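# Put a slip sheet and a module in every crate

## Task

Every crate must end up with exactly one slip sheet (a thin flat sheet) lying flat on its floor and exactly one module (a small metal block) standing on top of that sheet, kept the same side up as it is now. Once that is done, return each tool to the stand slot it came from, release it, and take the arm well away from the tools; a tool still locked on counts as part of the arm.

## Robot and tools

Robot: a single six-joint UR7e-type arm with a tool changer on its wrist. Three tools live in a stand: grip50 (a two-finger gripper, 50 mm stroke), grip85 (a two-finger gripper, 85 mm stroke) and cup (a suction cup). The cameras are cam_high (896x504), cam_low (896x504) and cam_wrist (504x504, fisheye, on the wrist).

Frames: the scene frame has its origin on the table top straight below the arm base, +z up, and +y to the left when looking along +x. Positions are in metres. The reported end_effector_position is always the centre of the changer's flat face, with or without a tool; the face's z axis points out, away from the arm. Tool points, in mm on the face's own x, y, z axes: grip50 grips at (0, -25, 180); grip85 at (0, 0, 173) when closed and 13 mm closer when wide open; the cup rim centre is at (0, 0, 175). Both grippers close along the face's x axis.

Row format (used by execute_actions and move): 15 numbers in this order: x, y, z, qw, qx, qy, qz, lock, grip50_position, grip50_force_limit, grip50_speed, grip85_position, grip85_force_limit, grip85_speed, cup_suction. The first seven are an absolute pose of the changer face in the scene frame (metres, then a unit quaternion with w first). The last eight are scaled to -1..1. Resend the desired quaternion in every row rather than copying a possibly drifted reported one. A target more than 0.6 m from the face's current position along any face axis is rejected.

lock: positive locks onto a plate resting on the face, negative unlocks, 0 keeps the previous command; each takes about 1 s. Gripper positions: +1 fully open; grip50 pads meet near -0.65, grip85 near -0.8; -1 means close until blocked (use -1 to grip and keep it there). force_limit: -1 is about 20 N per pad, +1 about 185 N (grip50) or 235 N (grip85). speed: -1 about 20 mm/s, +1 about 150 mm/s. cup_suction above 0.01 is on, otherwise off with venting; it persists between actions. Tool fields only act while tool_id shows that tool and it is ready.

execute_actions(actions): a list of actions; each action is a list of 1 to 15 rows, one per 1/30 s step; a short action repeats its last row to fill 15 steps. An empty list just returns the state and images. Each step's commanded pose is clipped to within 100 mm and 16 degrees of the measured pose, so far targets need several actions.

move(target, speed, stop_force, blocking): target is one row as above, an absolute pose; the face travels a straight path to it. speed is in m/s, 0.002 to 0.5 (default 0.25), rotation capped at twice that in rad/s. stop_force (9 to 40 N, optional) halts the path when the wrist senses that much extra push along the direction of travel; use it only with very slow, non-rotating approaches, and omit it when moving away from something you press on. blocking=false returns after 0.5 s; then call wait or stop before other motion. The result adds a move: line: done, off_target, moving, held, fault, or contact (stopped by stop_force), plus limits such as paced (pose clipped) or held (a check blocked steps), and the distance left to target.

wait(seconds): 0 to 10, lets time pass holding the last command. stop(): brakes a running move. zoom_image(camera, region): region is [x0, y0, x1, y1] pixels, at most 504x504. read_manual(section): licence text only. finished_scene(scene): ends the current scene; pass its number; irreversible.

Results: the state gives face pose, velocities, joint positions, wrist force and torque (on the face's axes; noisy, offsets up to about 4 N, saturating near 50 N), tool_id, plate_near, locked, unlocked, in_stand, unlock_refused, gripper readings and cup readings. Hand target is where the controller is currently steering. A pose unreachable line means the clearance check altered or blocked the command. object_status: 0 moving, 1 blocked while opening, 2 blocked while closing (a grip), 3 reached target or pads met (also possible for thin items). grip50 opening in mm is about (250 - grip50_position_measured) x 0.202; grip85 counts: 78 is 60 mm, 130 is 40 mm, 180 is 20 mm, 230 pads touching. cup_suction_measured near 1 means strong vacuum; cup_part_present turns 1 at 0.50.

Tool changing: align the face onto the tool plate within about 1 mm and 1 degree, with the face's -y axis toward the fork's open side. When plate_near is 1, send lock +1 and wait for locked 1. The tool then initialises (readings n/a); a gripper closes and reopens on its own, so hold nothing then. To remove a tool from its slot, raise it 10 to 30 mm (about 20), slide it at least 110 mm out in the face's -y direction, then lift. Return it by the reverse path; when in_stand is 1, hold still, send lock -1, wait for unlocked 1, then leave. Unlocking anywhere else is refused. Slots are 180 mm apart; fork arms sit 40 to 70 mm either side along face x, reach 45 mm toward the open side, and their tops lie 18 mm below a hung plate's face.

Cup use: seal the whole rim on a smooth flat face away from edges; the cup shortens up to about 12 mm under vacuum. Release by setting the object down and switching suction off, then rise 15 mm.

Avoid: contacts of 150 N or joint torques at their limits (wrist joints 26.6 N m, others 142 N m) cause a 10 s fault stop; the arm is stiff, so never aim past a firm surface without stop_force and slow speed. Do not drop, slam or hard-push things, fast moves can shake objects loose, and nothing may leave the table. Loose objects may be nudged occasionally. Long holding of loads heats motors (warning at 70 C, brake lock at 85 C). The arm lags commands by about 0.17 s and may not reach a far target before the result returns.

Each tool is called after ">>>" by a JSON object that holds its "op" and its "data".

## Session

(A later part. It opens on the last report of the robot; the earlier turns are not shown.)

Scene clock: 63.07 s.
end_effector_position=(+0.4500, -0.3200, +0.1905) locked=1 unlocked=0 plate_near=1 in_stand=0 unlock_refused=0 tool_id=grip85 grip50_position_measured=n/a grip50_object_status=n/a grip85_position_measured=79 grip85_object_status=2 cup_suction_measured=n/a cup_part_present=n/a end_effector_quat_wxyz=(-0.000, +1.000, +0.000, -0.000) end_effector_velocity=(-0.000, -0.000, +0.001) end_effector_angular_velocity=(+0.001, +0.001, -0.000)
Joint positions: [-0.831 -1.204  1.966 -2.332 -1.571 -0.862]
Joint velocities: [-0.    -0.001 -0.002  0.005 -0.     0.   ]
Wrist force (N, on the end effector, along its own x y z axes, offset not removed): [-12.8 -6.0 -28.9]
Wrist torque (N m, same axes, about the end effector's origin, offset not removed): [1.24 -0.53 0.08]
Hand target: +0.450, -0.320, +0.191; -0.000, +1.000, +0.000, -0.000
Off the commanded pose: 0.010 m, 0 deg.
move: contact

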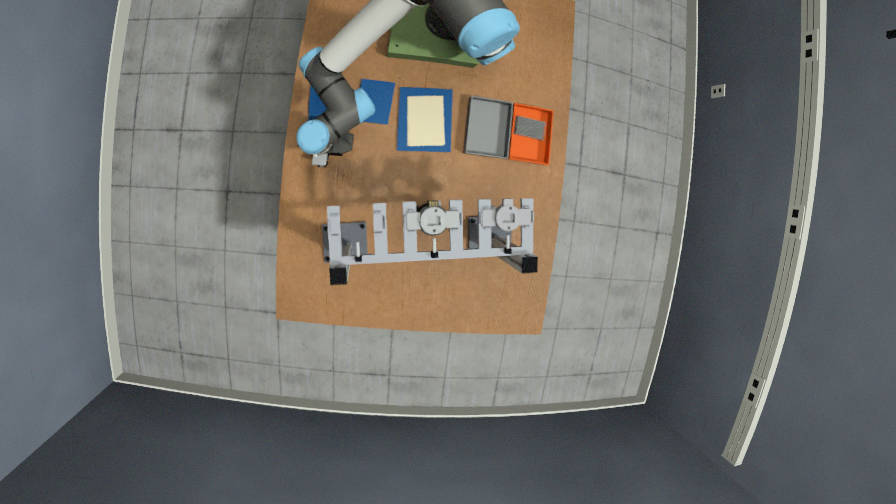

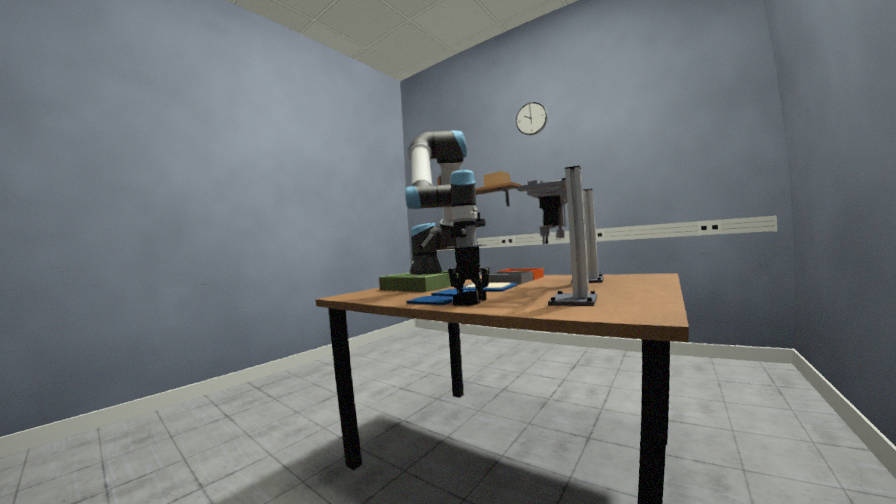

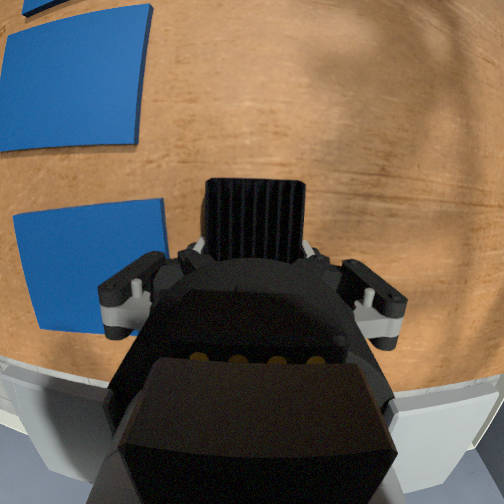

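Batch with execute-like chains.

>>> {"op": "move", "data": {"target": [0.45,-0.32,0.191,0,1,0,0,0,1,0,0,1,-0.6,0,0]}}

>>> {"op": "move", "data": {"target": [0.45,-0.32,0.25,0,1,0,0,0,1,0,0,1,-0.6,0,0]}}

>>> {"op": "move", "data": {"target": [0.325,0.306,0.25,0,1,-0.02,0,0,1,0,0,1,-0.6,0,0]}}

>>> {"op": "move", "data": {"target": [0.325,0.306,0.193,0,1,-0.02,0,0,1,0,0,1,-0.6,0,0], "speed": 0.04, "stop_force": 12}}

>>> {"op": "move", "data": {"target": [0.325,0.306,0.193,0,1,-0.02,0,0,1,0,0,-1,-0.6,-0.5,0]}}

>>> {"op": "move", "data": {"target": [0.325,0.306,0.27,0,1,-0.02,0,0,1,0,0,-1,-0.6,-0.5,0], "speed": 0.15}}

>>> {"op": "move", "data": {"target": [0.45,-0.18,0.24,0,1,0,0,0,1,0,0,-1,-0.6,-0.5,0]}}

>>> {"op": "move", "data": {"target": [0.45,-0.18,0.1915,0,1,0,0,0,1,0,0,-1,-0.6,-0.5,0], "speed": 0.05}}

>>> {"op": "move", "data": {"target": [0.45,-0.18,0.1915,0,1,0,0,0,1,0,0,1,-0.6,-0.5,0]}}

>>> {"op": "move", "data": {"target": [0.45,-0.18,0.25,0,1,0,0,0,1,0,0,1,-0.6,-0.5,0]}}

>>> {"op": "move", "data": {"target": [0.46,-0.219,0.38,0,0.6626,0.749,0,0,1,0,0,1,0,0,0], "speed": 0.4}}

>>> {"op": "move", "data": {"target": [0.644,-0.1963,0.38,0,0.6626,0.749,0,0,1,0,0,1,0,0,0], "speed": 0.12}}

>>> {"op": "move", "data": {"target": [0.644,-0.1963,0.361,0,0.6626,0.749,0,0,1,0,0,1,0,0,0], "speed": 0.02}}

>>> {"op": "move", "data": {"target": [0.644,-0.1963,0.361,0,0.6626,0.749,0,-1,1,0,0,1,0,0,0]}}

>>> {"op": "wait", "data": {"seconds": 1}}

Scene clock: 69.53 s.
end_effector_position=(+0.4500, -0.3200, +0.1910) locked=1 unlocked=0 plate_near=1 in_stand=0 unlock_refused=0 tool_id=grip85 grip50_position_measured=n/a grip50_object_status=n/a grip85_position_measured=3 grip85_object_status=0 cup_suction_measured=n/a cup_part_present=n/a end_effector_quat_wxyz=(-0.000, +1.000, +0.000, +0.000) end_effector_velocity=(+0.000, +0.000, -0.000) end_effector_angular_velocity=(+0.001, -0.000, +0.001)
Joint positions: [-0.831 -1.205  1.965 -2.331 -1.571 -0.862]
Joint velocities: [ 0.001 -0.     0.     0.     0.001 -0.001]
Wrist force (N, on the end effector, along its own x y z axes, offset not removed): [-2.2 0.9 1.1]
Wrist torque (N m, same axes, about the end effector's origin, offset not removed): [0.02 0.11 0.25]
Hand target: +0.450, -0.320, +0.191; -0.000, +1.000, +0.000, +0.000
Off the commanded pose: 0.000 m, 0 deg.
move: done

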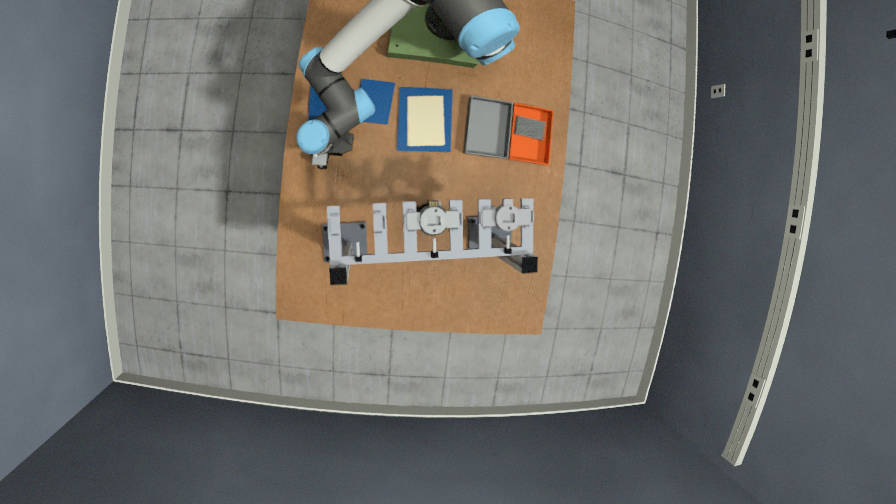

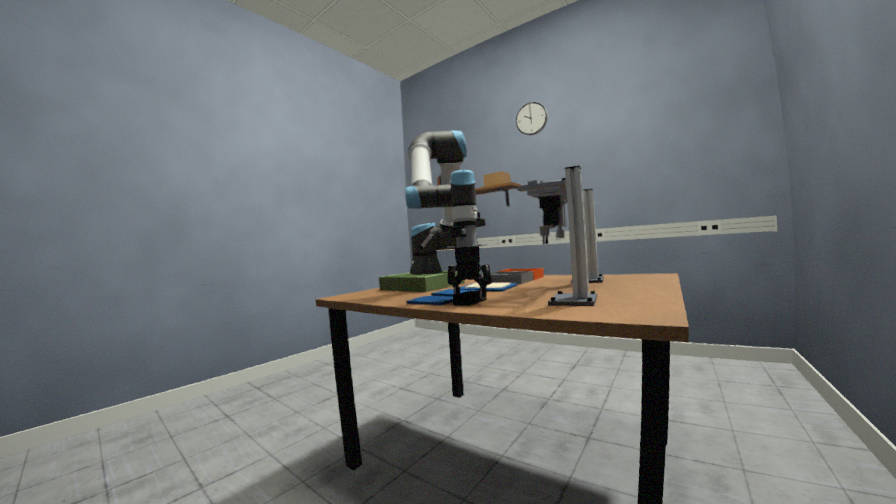

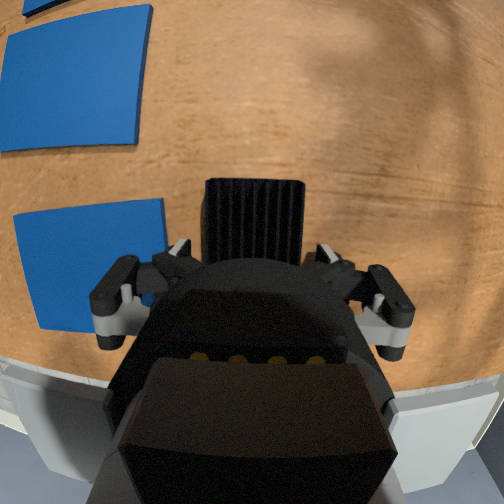

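Scene clock: 70.43 s.
end_effector_position=(+0.4500, -0.3200, +0.2498) locked=1 unlocked=0 plate_near=1 in_stand=0 unlock_refused=0 tool_id=grip85 grip50_position_measured=n/a grip50_object_status=n/a grip85_position_measured=3 grip85_object_status=3 cup_suction_measured=n/a cup_part_present=n/a end_effector_quat_wxyz=(+0.000, +1.000, -0.000, +0.000) end_effector_velocity=(-0.000, -0.000, +0.002) end_effector_angular_velocity=(-0.000, -0.000, -0.001)
Joint positions: [-0.831 -1.299  1.906 -2.178 -1.571 -0.862]
Joint velocities: [-0.001 -0.002 -0.002  0.004  0.    -0.   ]
Wrist force (N, on the end effector, along its own x y z axes, offset not removed): [-3.6 0.0 -2.2]
Wrist torque (N m, same axes, about the end effector's origin, offset not removed): [0.04 0.25 0.11]
Hand target: +0.450, -0.320, +0.250; +0.000, +1.000, -0.000, +0.000
Off the commanded pose: 0.000 m, 0 deg.
move: done

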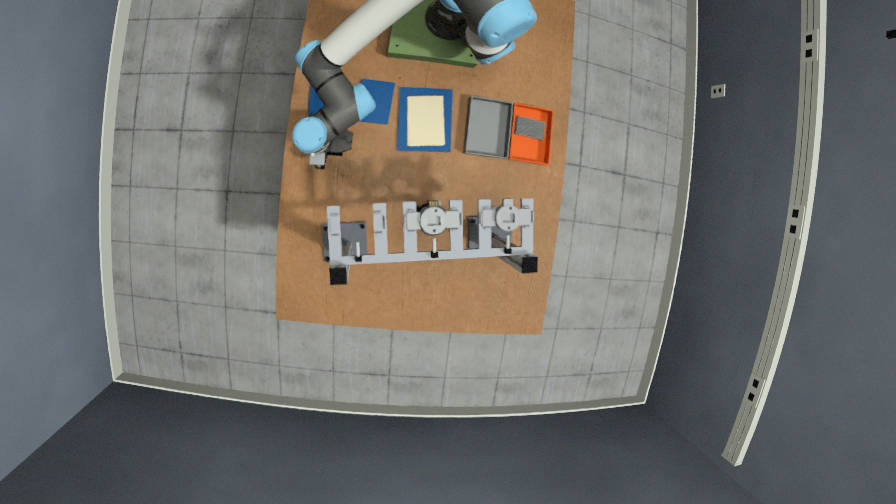

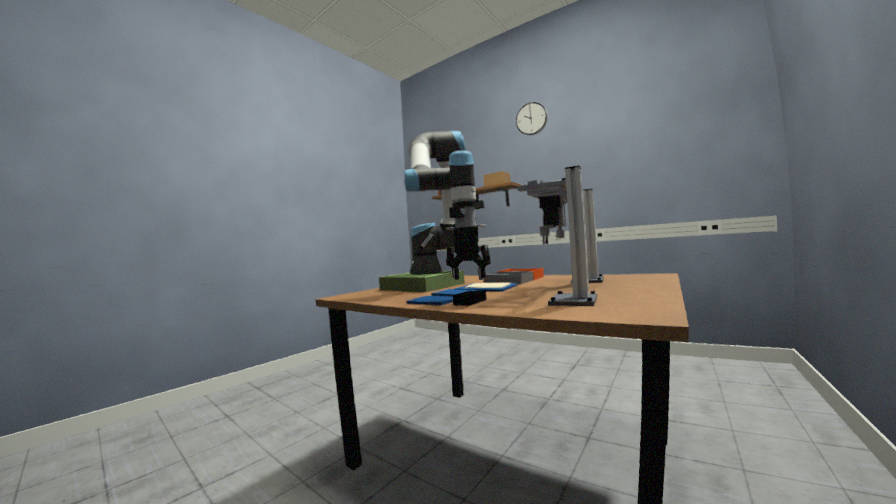

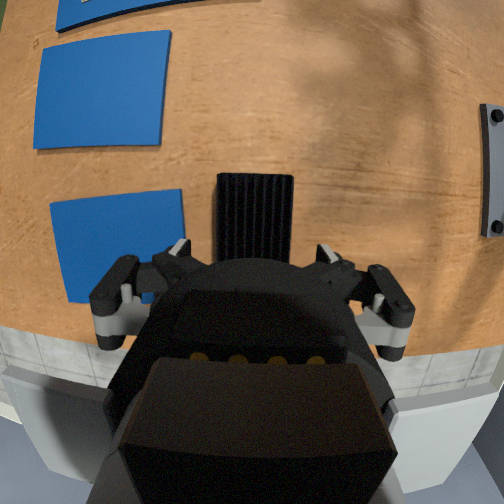

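action 0: the call puts the target (arm/x, arm/y, arm/z) 0.626 m from end_effector_position in the last result along the changer face's own y axis as it stood there; a target may be at most 0.6 m away along each of those axes, so nothing of the call was run and nothing moved. Command a nearer target, and go on from there in a later call.

action 0: the call puts the target (arm/x, arm/y, arm/z) 0.626 m from end_effector_position in the last result along the changer face's own y axis as it stood there; a target may be at most 0.6 m away along each of those axes, so nothing of the call was run and nothing moved. Command a nearer target, and go on from there in a later call.

action 0: the call puts the target (arm/x, arm/y, arm/z) 0.626 m from end_effector_position in the last result along the changer face's own y axis as it stood there; a target may be at most 0.6 m away along each of those axes, so nothing of the call was run and nothing moved. Command a nearer target, and go on from there in a later call.

action 0: the call puts the target (arm/x, arm/y, arm/z) 0.626 m from end_effector_position in the last result along the changer face's own y axis as it stood there; a target may be at most 0.6 m away along each of those axes, so nothing of the call was run and nothing moved. Command a nearer target, and go on from there in a later call.

Scene clock: 72.37 s.
end_effector_position=(+0.4496, -0.1801, +0.2400) locked=1 unlocked=0 plate_near=1 in_stand=0 unlock_refused=0 tool_id=grip85 grip50_position_measured=n/a grip50_object_status=n/a grip85_position_measured=231 grip85_object_status=3 cup_suction_measured=n/a cup_part_present=n/a end_effector_quat_wxyz=(+0.000, +1.000, -0.000, -0.000) end_effector_velocity=(+0.000, -0.000, -0.000) end_effector_angular_velocity=(-0.000, +0.000, -0.000)
Joint positions: [-0.629 -1.429  2.104 -2.245 -1.572 -0.659]
Joint velocities: [ 0.  0. -0.  0. -0.  0.]
Wrist force (N, on the end effector, along its own x y z axes, offset not removed): [-2.1 2.2 1.1]
Wrist torque (N m, same axes, about the end effector's origin, offset not removed): [0.23 0.16 0.31]
Hand target: +0.450, -0.180, +0.240; +0.000, +1.000, +0.000, -0.000
Off the commanded pose: 0.000 m, 0 deg.
move: done

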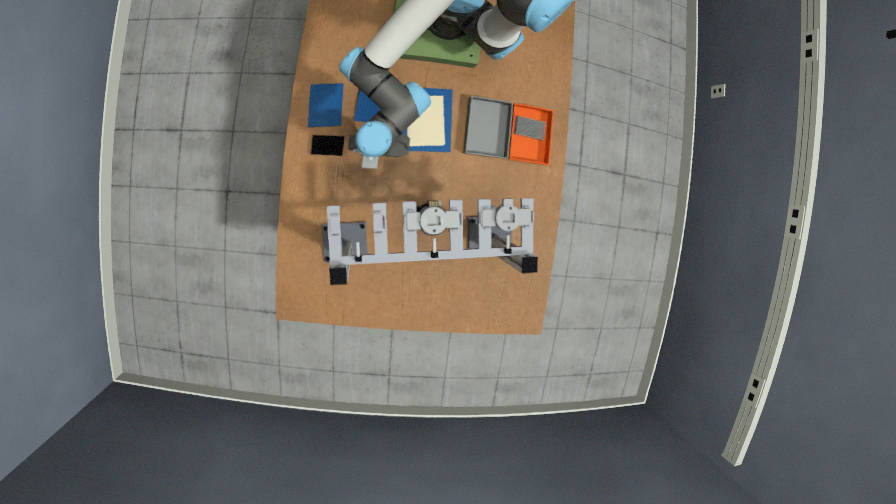

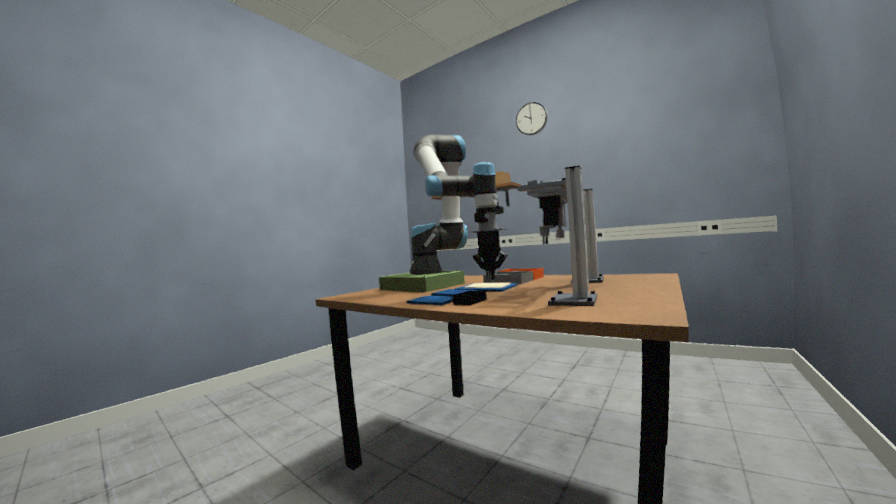

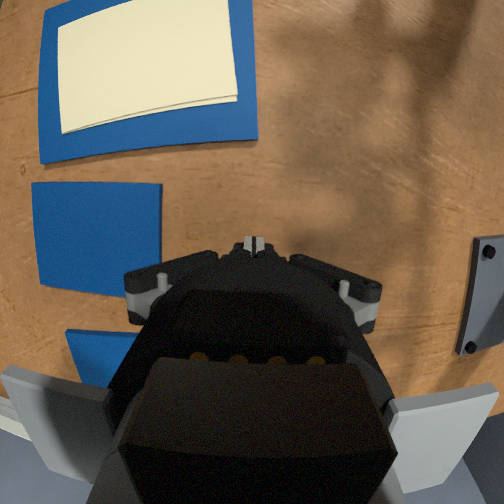

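Scene clock: 73.70 s.
end_effector_position=(+0.4500, -0.1800, +0.1917) locked=1 unlocked=0 plate_near=1 in_stand=0 unlock_refused=0 tool_id=grip85 grip50_position_measured=n/a grip50_object_status=n/a grip85_position_measured=231 grip85_object_status=3 cup_suction_measured=n/a cup_part_present=n/a end_effector_quat_wxyz=(+0.000, +1.000, +0.000, +0.000) end_effector_velocity=(+0.000, -0.000, -0.001) end_effector_angular_velocity=(-0.001, -0.000, -0.000)
Joint positions: [-0.629 -1.338  2.155 -2.388 -1.571 -0.659]
Joint velocities: [ 0.     0.003  0.    -0.004 -0.001  0.001]
Wrist force (N, on the end effector, along its own x y z axes, offset not removed): [-5.9 1.8 -14.2]
Wrist torque (N m, same axes, about the end effector's origin, offset not removed): [0.48 -0.06 0.07]
Hand target: +0.450, -0.180, +0.192; -0.000, +1.000, +0.000, -0.000
Off the commanded pose: 0.000 m, 0 deg.
move: done

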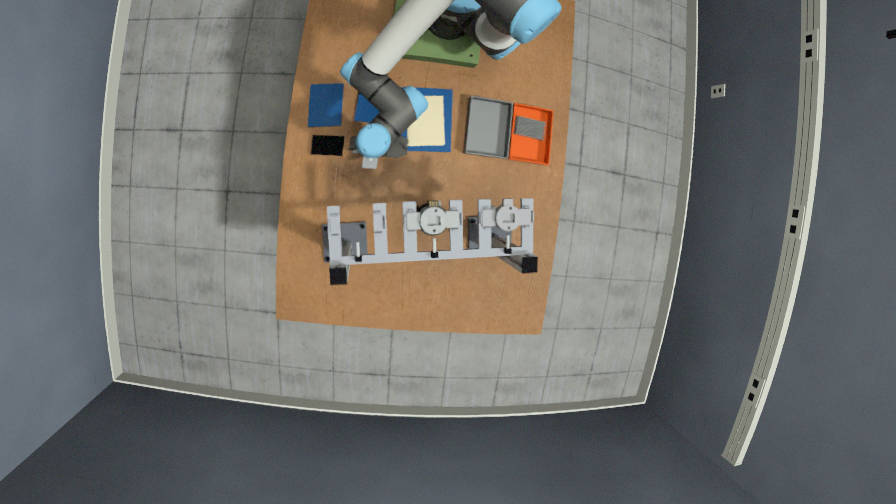

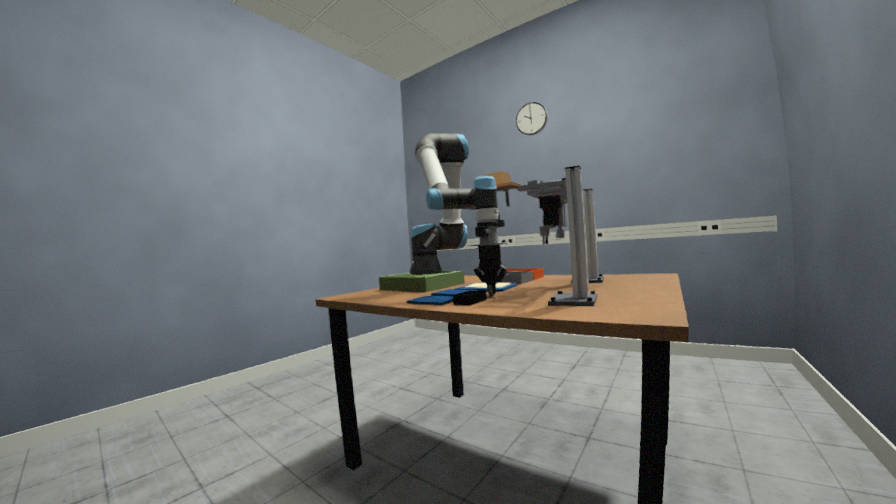

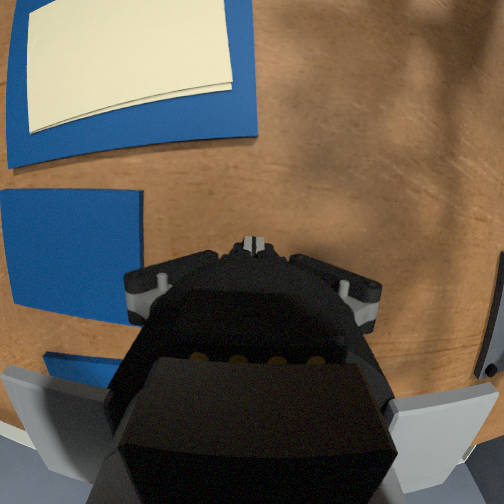

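Scene clock: 75.73 s.
end_effector_position=(+0.4500, -0.1800, +0.1915) locked=1 unlocked=0 plate_near=1 in_stand=0 unlock_refused=0 tool_id=grip85 grip50_position_measured=n/a grip50_object_status=n/a grip85_position_measured=3 grip85_object_status=3 cup_suction_measured=n/a cup_part_present=n/a end_effector_quat_wxyz=(-0.000, +1.000, +0.000, +0.000) end_effector_velocity=(+0.000, +0.000, +0.000) end_effector_angular_velocity=(-0.000, +0.000, +0.001)
Joint positions: [-0.629 -1.337  2.156 -2.389 -1.571 -0.659]
Joint velocities: [ 0.001 -0.     0.     0.    -0.001  0.   ]
Wrist force (N, on the end effector, along its own x y z axes, offset not removed): [0.1 -0.7 -1.8]
Wrist torque (N m, same axes, about the end effector's origin, offset not removed): [0.18 0.10 0.04]
Hand target: +0.450, -0.180, +0.192; +0.000, +1.000, -0.000, -0.000
Off the commanded pose: 0.000 m, 0 deg.
move: done

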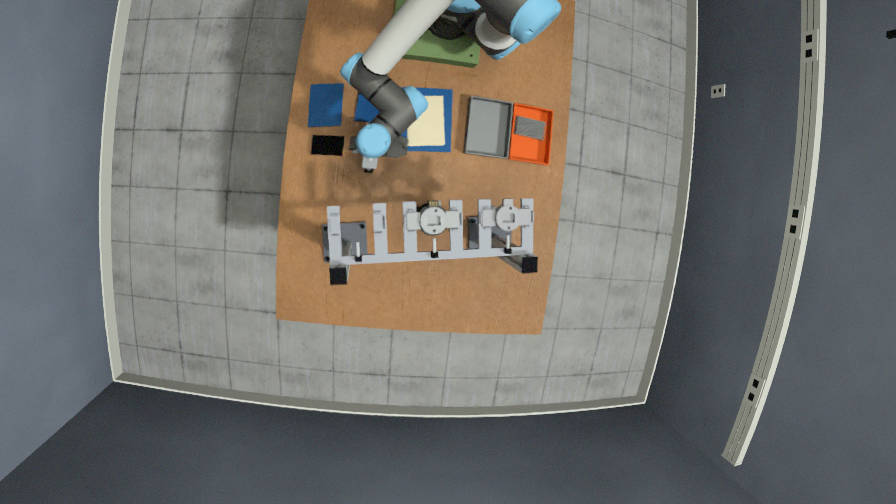

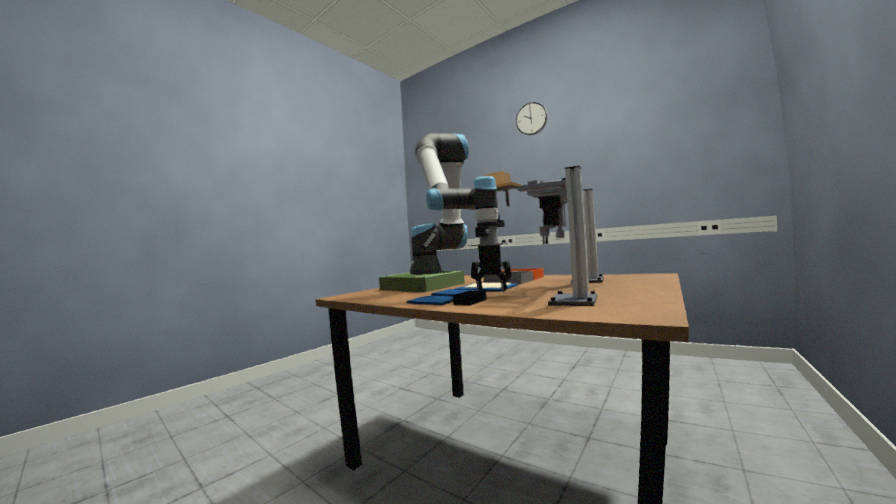

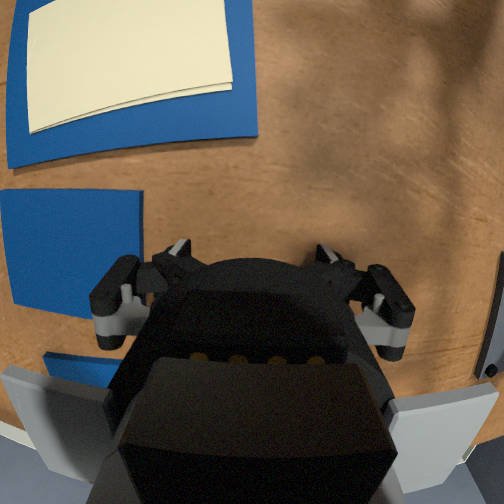

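Scene clock: 76.63 s.
end_effector_position=(+0.4500, -0.1800, +0.2498) locked=1 unlocked=0 plate_near=1 in_stand=0 unlock_refused=0 tool_id=grip85 grip50_position_measured=n/a grip50_object_status=n/a grip85_position_measured=3 grip85_object_status=3 cup_suction_measured=n/a cup_part_present=n/a end_effector_quat_wxyz=(+0.000, +1.000, +0.000, +0.000) end_effector_velocity=(-0.000, -0.000, +0.001) end_effector_angular_velocity=(+0.000, +0.001, +0.001)
Joint positions: [-0.629 -1.445  2.091 -2.217 -1.571 -0.659]
Joint velocities: [-0.001 -0.002 -0.002  0.005 -0.    -0.002]
Wrist force (N, on the end effector, along its own x y z axes, offset not removed): [1.2 1.5 -4.5]
Wrist torque (N m, same axes, about the end effector's origin, offset not removed): [0.00 0.06 0.07]
Hand target: +0.450, -0.180, +0.250; +0.000, +1.000, -0.000, +0.000
Off the commanded pose: 0.000 m, 0 deg.
move: done

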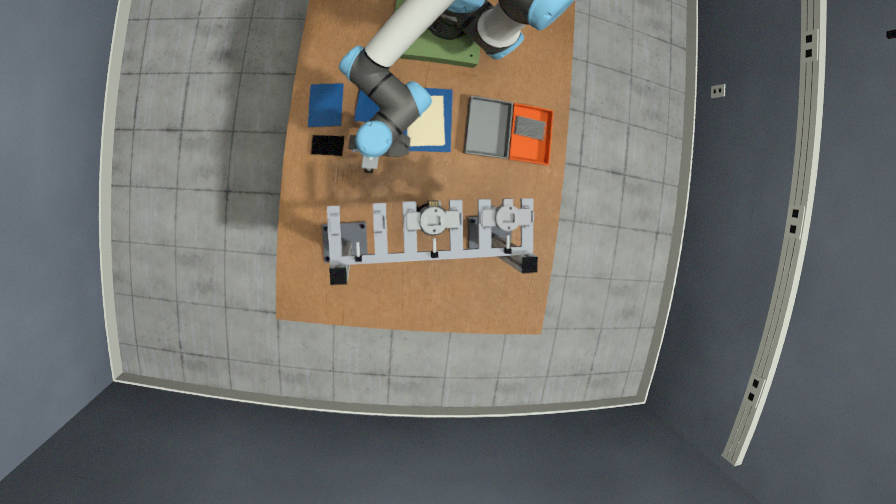

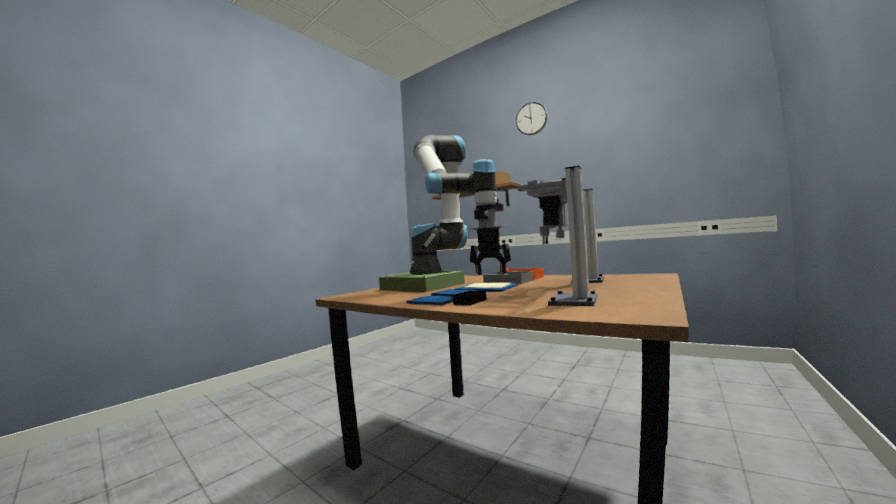

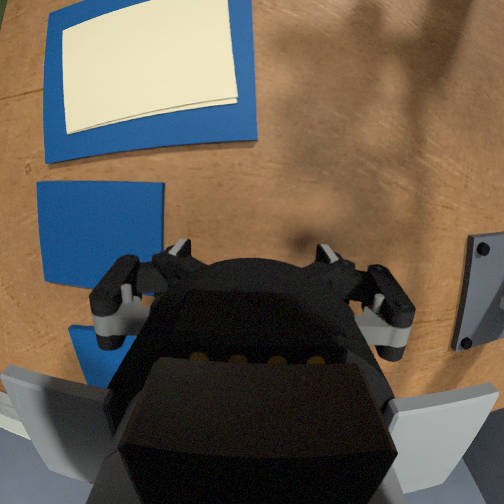

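Scene clock: 79.30 s.
end_effector_position=(+0.4601, -0.2190, +0.3799) locked=1 unlocked=0 plate_near=1 in_stand=0 unlock_refused=0 tool_id=grip85 grip50_position_measured=n/a grip50_object_status=n/a grip85_position_measured=3 grip85_object_status=3 cup_suction_measured=n/a cup_part_present=n/a end_effector_quat_wxyz=(+0.000, +0.663, +0.749, +0.000) end_effector_velocity=(+0.000, +0.000, +0.001) end_effector_angular_velocity=(-0.000, -0.000, +0.013)
Joint positions: [-0.678 -1.534  1.816 -1.853 -1.571 -2.401]
Joint velocities: [ 0.001 -0.    -0.002  0.002  0.    -0.012]
Wrist force (N, on the end effector, along its own x y z axes, offset not removed): [-2.9 0.5 -1.1]
Wrist torque (N m, same axes, about the end effector's origin, offset not removed): [0.14 0.19 -0.11]
Hand target: +0.460, -0.219, +0.380; +0.000, +0.663, +0.749, +0.000
Off the commanded pose: 0.000 m, 0 deg.
move: done

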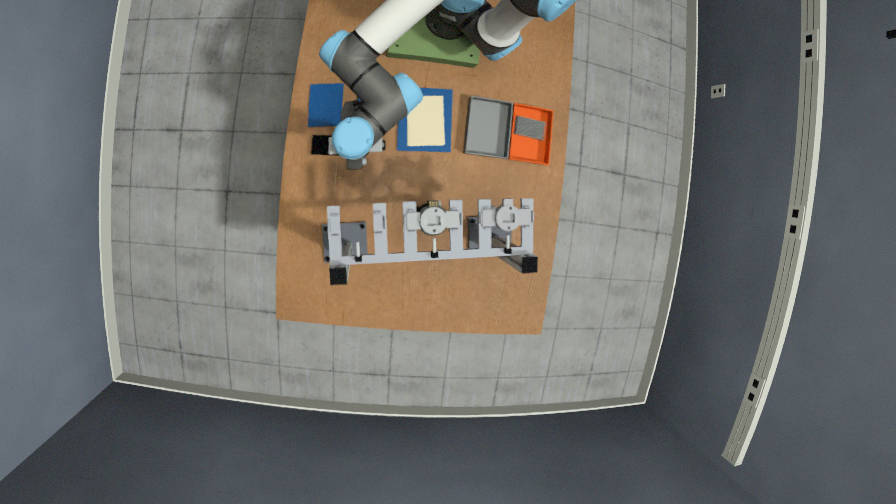

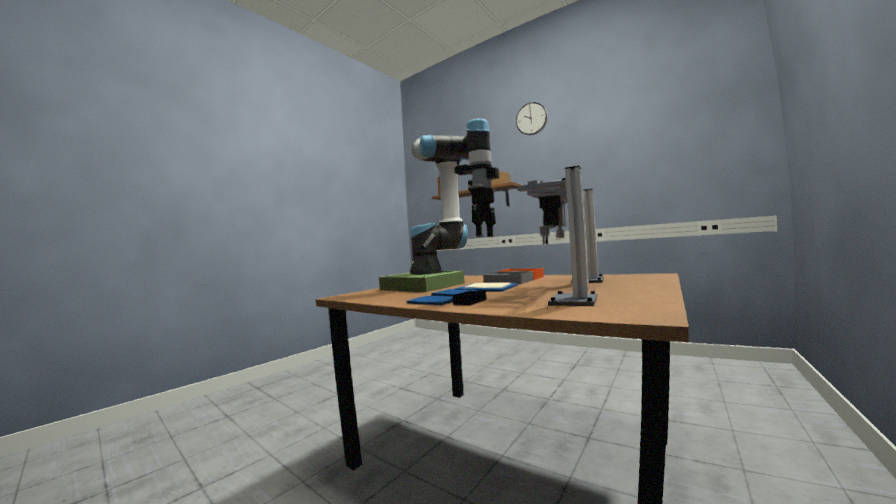

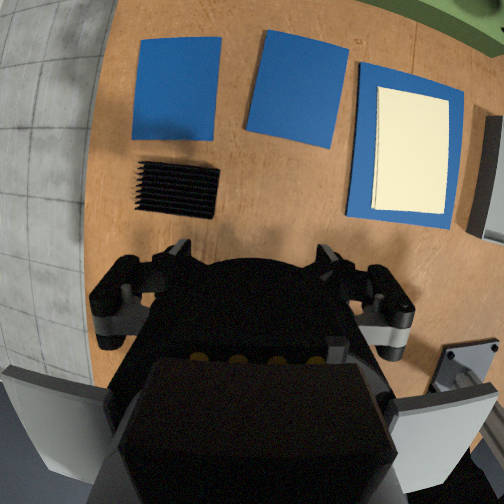

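Scene clock: 81.30 s.
end_effector_position=(+0.6437, -0.1962, +0.3801) locked=1 unlocked=0 plate_near=1 in_stand=0 unlock_refused=0 tool_id=grip85 grip50_position_measured=n/a grip50_object_status=n/a grip85_position_measured=3 grip85_object_status=3 cup_suction_measured=n/a cup_part_present=n/a end_effector_quat_wxyz=(-0.000, +0.663, +0.749, -0.000) end_effector_velocity=(+0.002, -0.000, +0.000) end_effector_angular_velocity=(-0.000, +0.000, +0.000)
Joint positions: [-0.465 -1.148  1.332 -1.754 -1.572 -2.188]
Joint velocities: [ 0.001  0.005 -0.007  0.003 -0.     0.   ]
Wrist force (N, on the end effector, along its own x y z axes, offset not removed): [-3.9 -0.4 -3.1]
Wrist torque (N m, same axes, about the end effector's origin, offset not removed): [0.06 0.23 0.22]
Hand target: +0.644, -0.196, +0.380; -0.000, +0.663, +0.749, -0.000
Off the commanded pose: 0.000 m, 0 deg.
move: done

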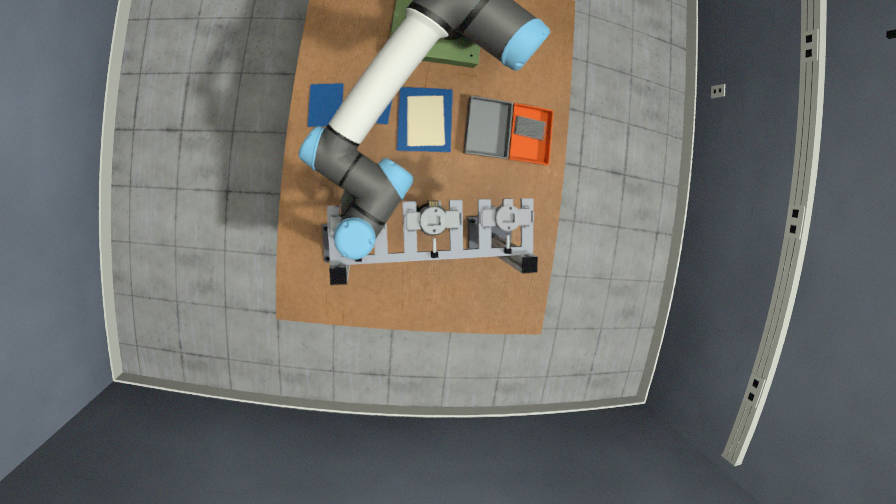

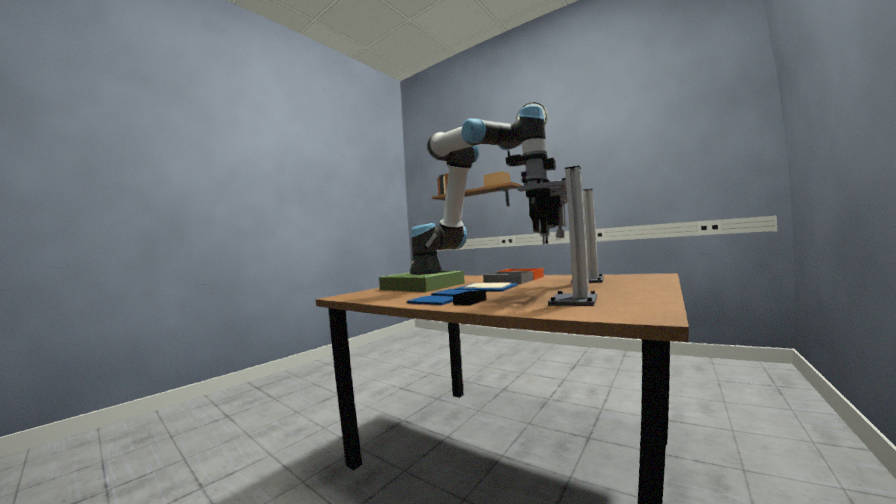

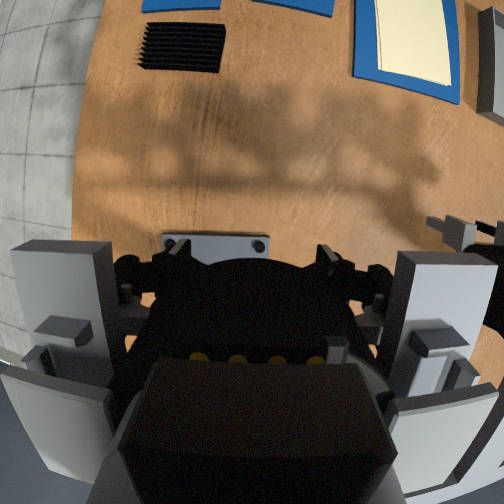

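Scene clock: 82.53 s.
end_effector_position=(+0.6440, -0.1963, +0.3611) locked=1 unlocked=0 plate_near=1 in_stand=1 unlock_refused=0 tool_id=grip85 grip50_position_measured=n/a grip50_object_status=n/a grip85_position_measured=3 grip85_object_status=3 cup_suction_measured=n/a cup_part_present=n/a end_effector_quat_wxyz=(-0.000, +0.663, +0.749, -0.000) end_effector_velocity=(+0.000, +0.000, -0.001) end_effector_angular_velocity=(-0.000, -0.001, +0.001)
Joint positions: [-0.465 -1.138  1.366 -1.799 -1.571 -2.188]
Joint velocities: [ 0.     0.     0.003 -0.004  0.    -0.   ]
Wrist force (N, on the end effector, along its own x y z axes, offset not removed): [-1.5 3.4 -2.2]
Wrist torque (N m, same axes, about the end effector's origin, offset not removed): [-0.12 -0.08 -0.18]
Hand target: +0.644, -0.196, +0.361; -0.000, +0.663, +0.749, -0.000
Off the commanded pose: 0.000 m, 0 deg.
move: done

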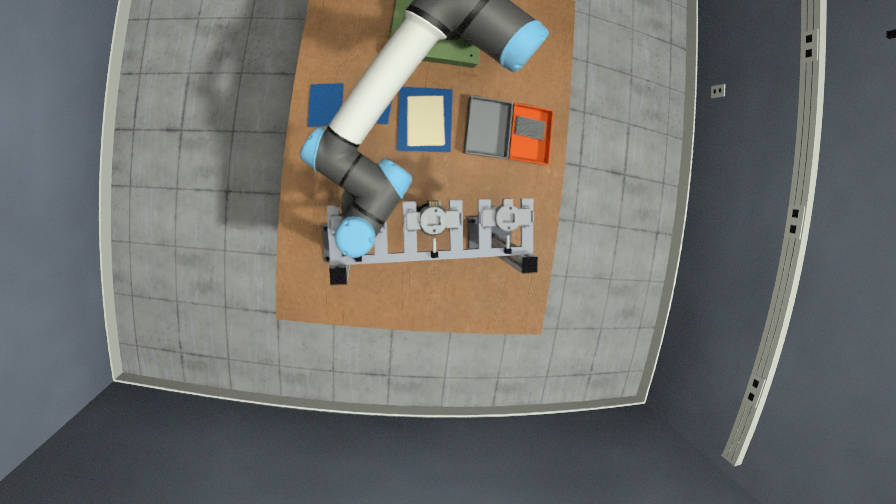

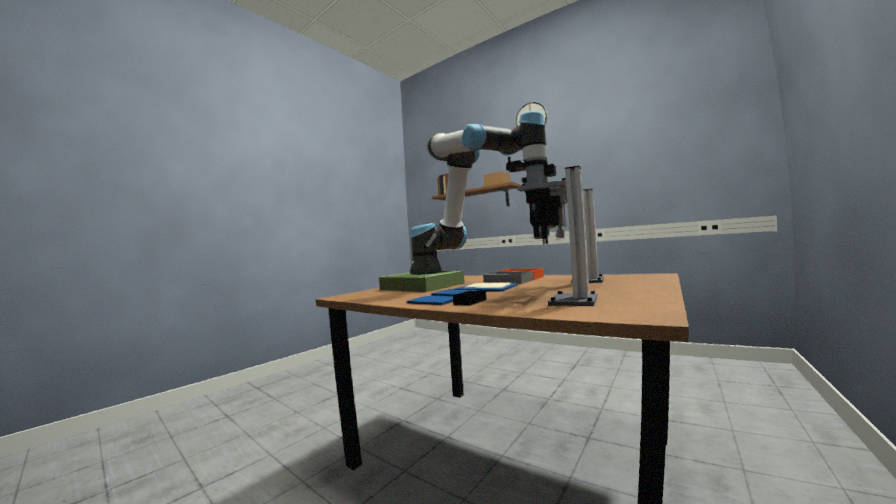

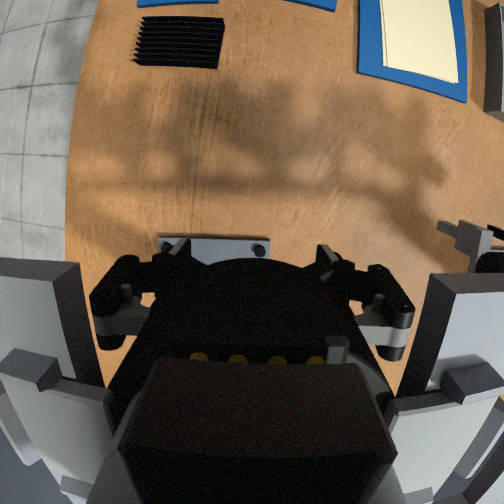

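Scene clock: 83.23 s.
end_effector_position=(+0.6440, -0.1963, +0.3610) locked=0 unlocked=0 plate_near=1 in_stand=1 unlock_refused=0 tool_id=none grip50_position_measured=n/a grip50_object_status=n/a grip85_position_measured=n/a grip85_object_status=n/a cup_suction_measured=n/a cup_part_present=n/a end_effector_quat_wxyz=(-0.000, +0.663, +0.749, +0.000) end_effector_velocity=(+0.000, -0.000, +0.000) end_effector_angular_velocity=(-0.000, -0.001, -0.001)
Joint positions: [-0.465 -1.137  1.367 -1.8   -1.571 -2.188]
Joint velocities: [-0.    -0.    -0.    -0.     0.     0.001]
Wrist force (N, on the end effector, along its own x y z axes, offset not removed): [-3.4 0.2 -1.4]
Wrist torque (N m, same axes, about the end effector's origin, offset not removed): [-0.04 0.16 0.15]
Hand target: +0.644, -0.196, +0.361; -0.000, +0.663, +0.749, +0.000
Off the commanded pose: 0.000 m, 0 deg.
move: done

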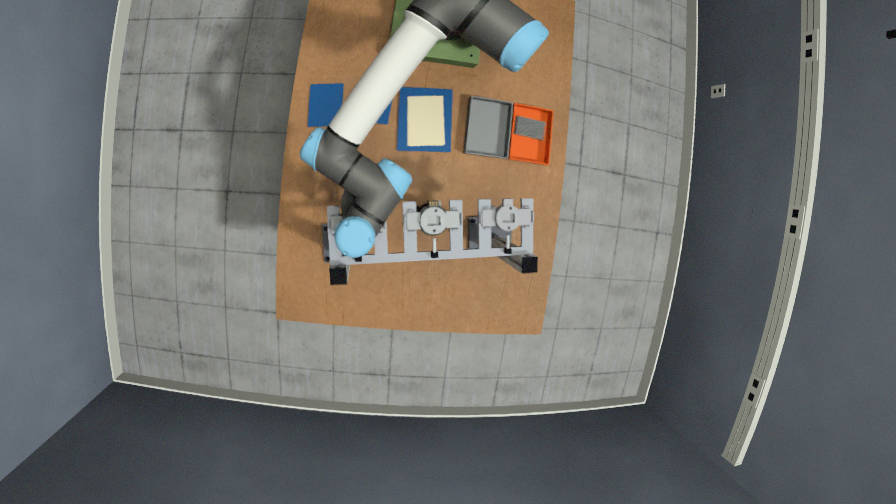

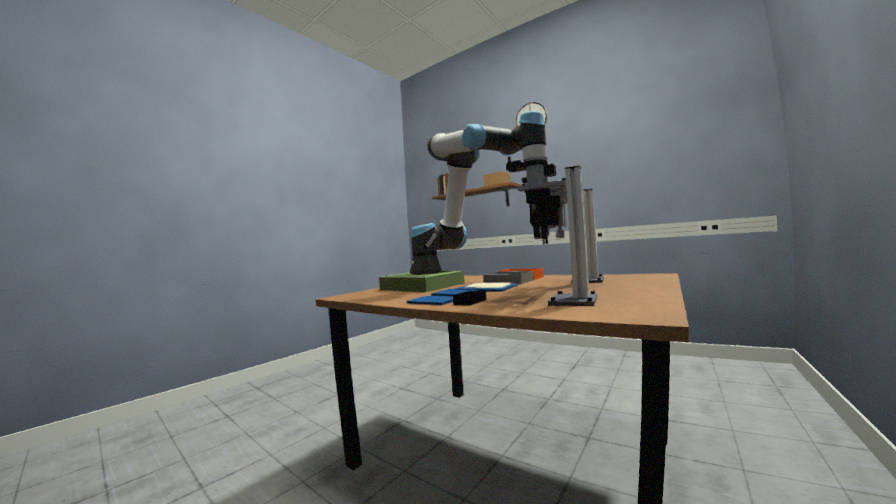

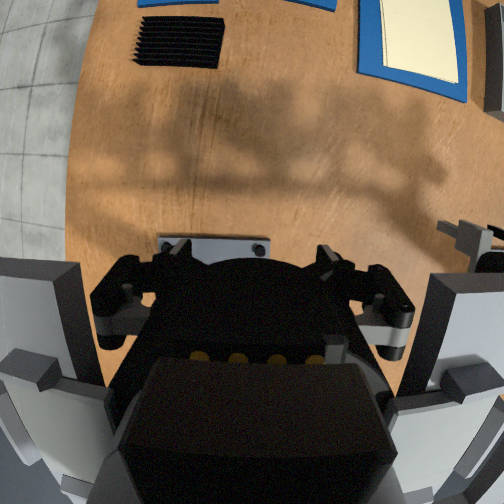

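Scene clock: 84.23 s.
end_effector_position=(+0.6440, -0.1963, +0.3610) locked=0 unlocked=1 plate_near=1 in_stand=1 unlock_refused=0 tool_id=none grip50_position_measured=n/a grip50_object_status=n/a grip85_position_measured=n/a grip85_object_status=n/a cup_suction_measured=n/a cup_part_present=n/a end_effector_quat_wxyz=(-0.000, +0.663, +0.749, +0.000) end_effector_velocity=(-0.000, -0.001, +0.000) end_effector_angular_velocity=(-0.000, -0.000, +0.000)
Joint positions: [-0.465 -1.137  1.367 -1.8   -1.571 -2.188]
Joint velocities: [-0.002  0.    -0.     0.    -0.    -0.002]
Wrist force (N, on the end effector, along its own x y z axes, offset not removed): [-1.4 3.6 0.1]
Wrist torque (N m, same axes, about the end effector's origin, offset not removed): [0.19 0.16 0.04]
Hand target: +0.644, -0.196, +0.361; -0.000, +0.663, +0.749, +0.000
Off the commanded pose: 0.000 m, 0 deg.
wait: 1.00 s; at rest by 0.20 s

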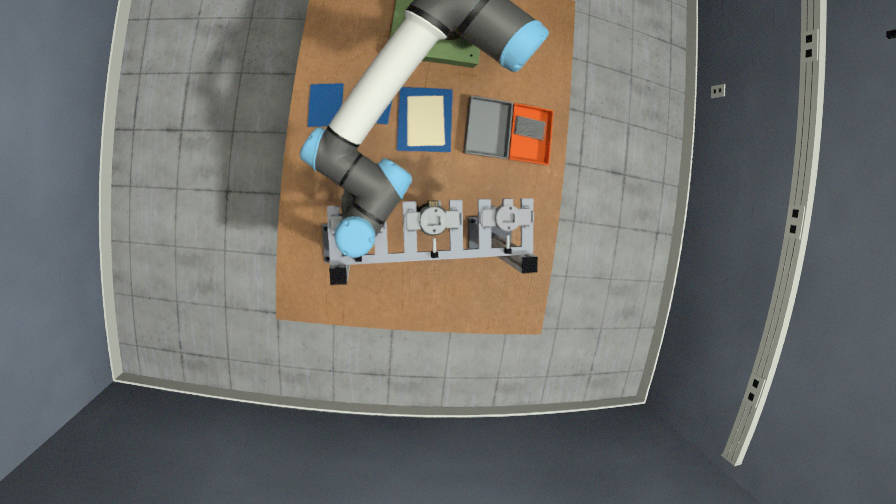

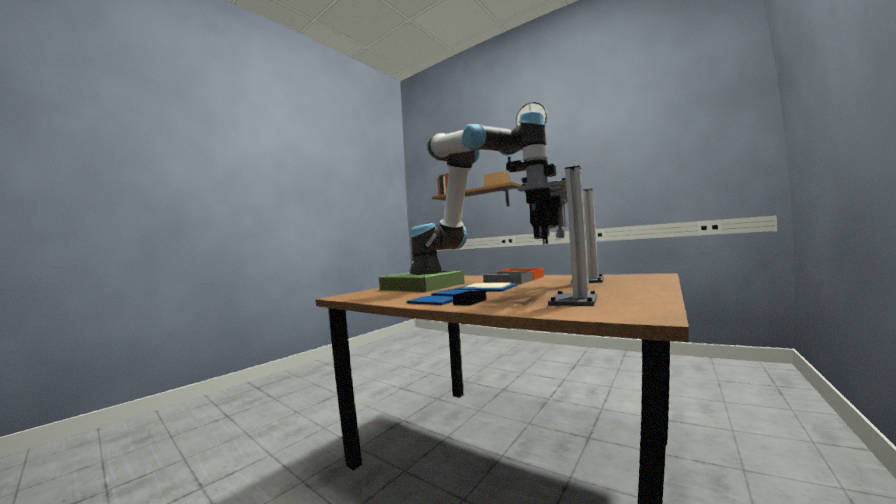

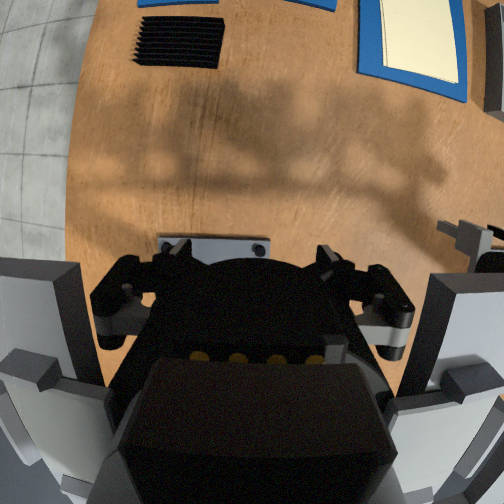

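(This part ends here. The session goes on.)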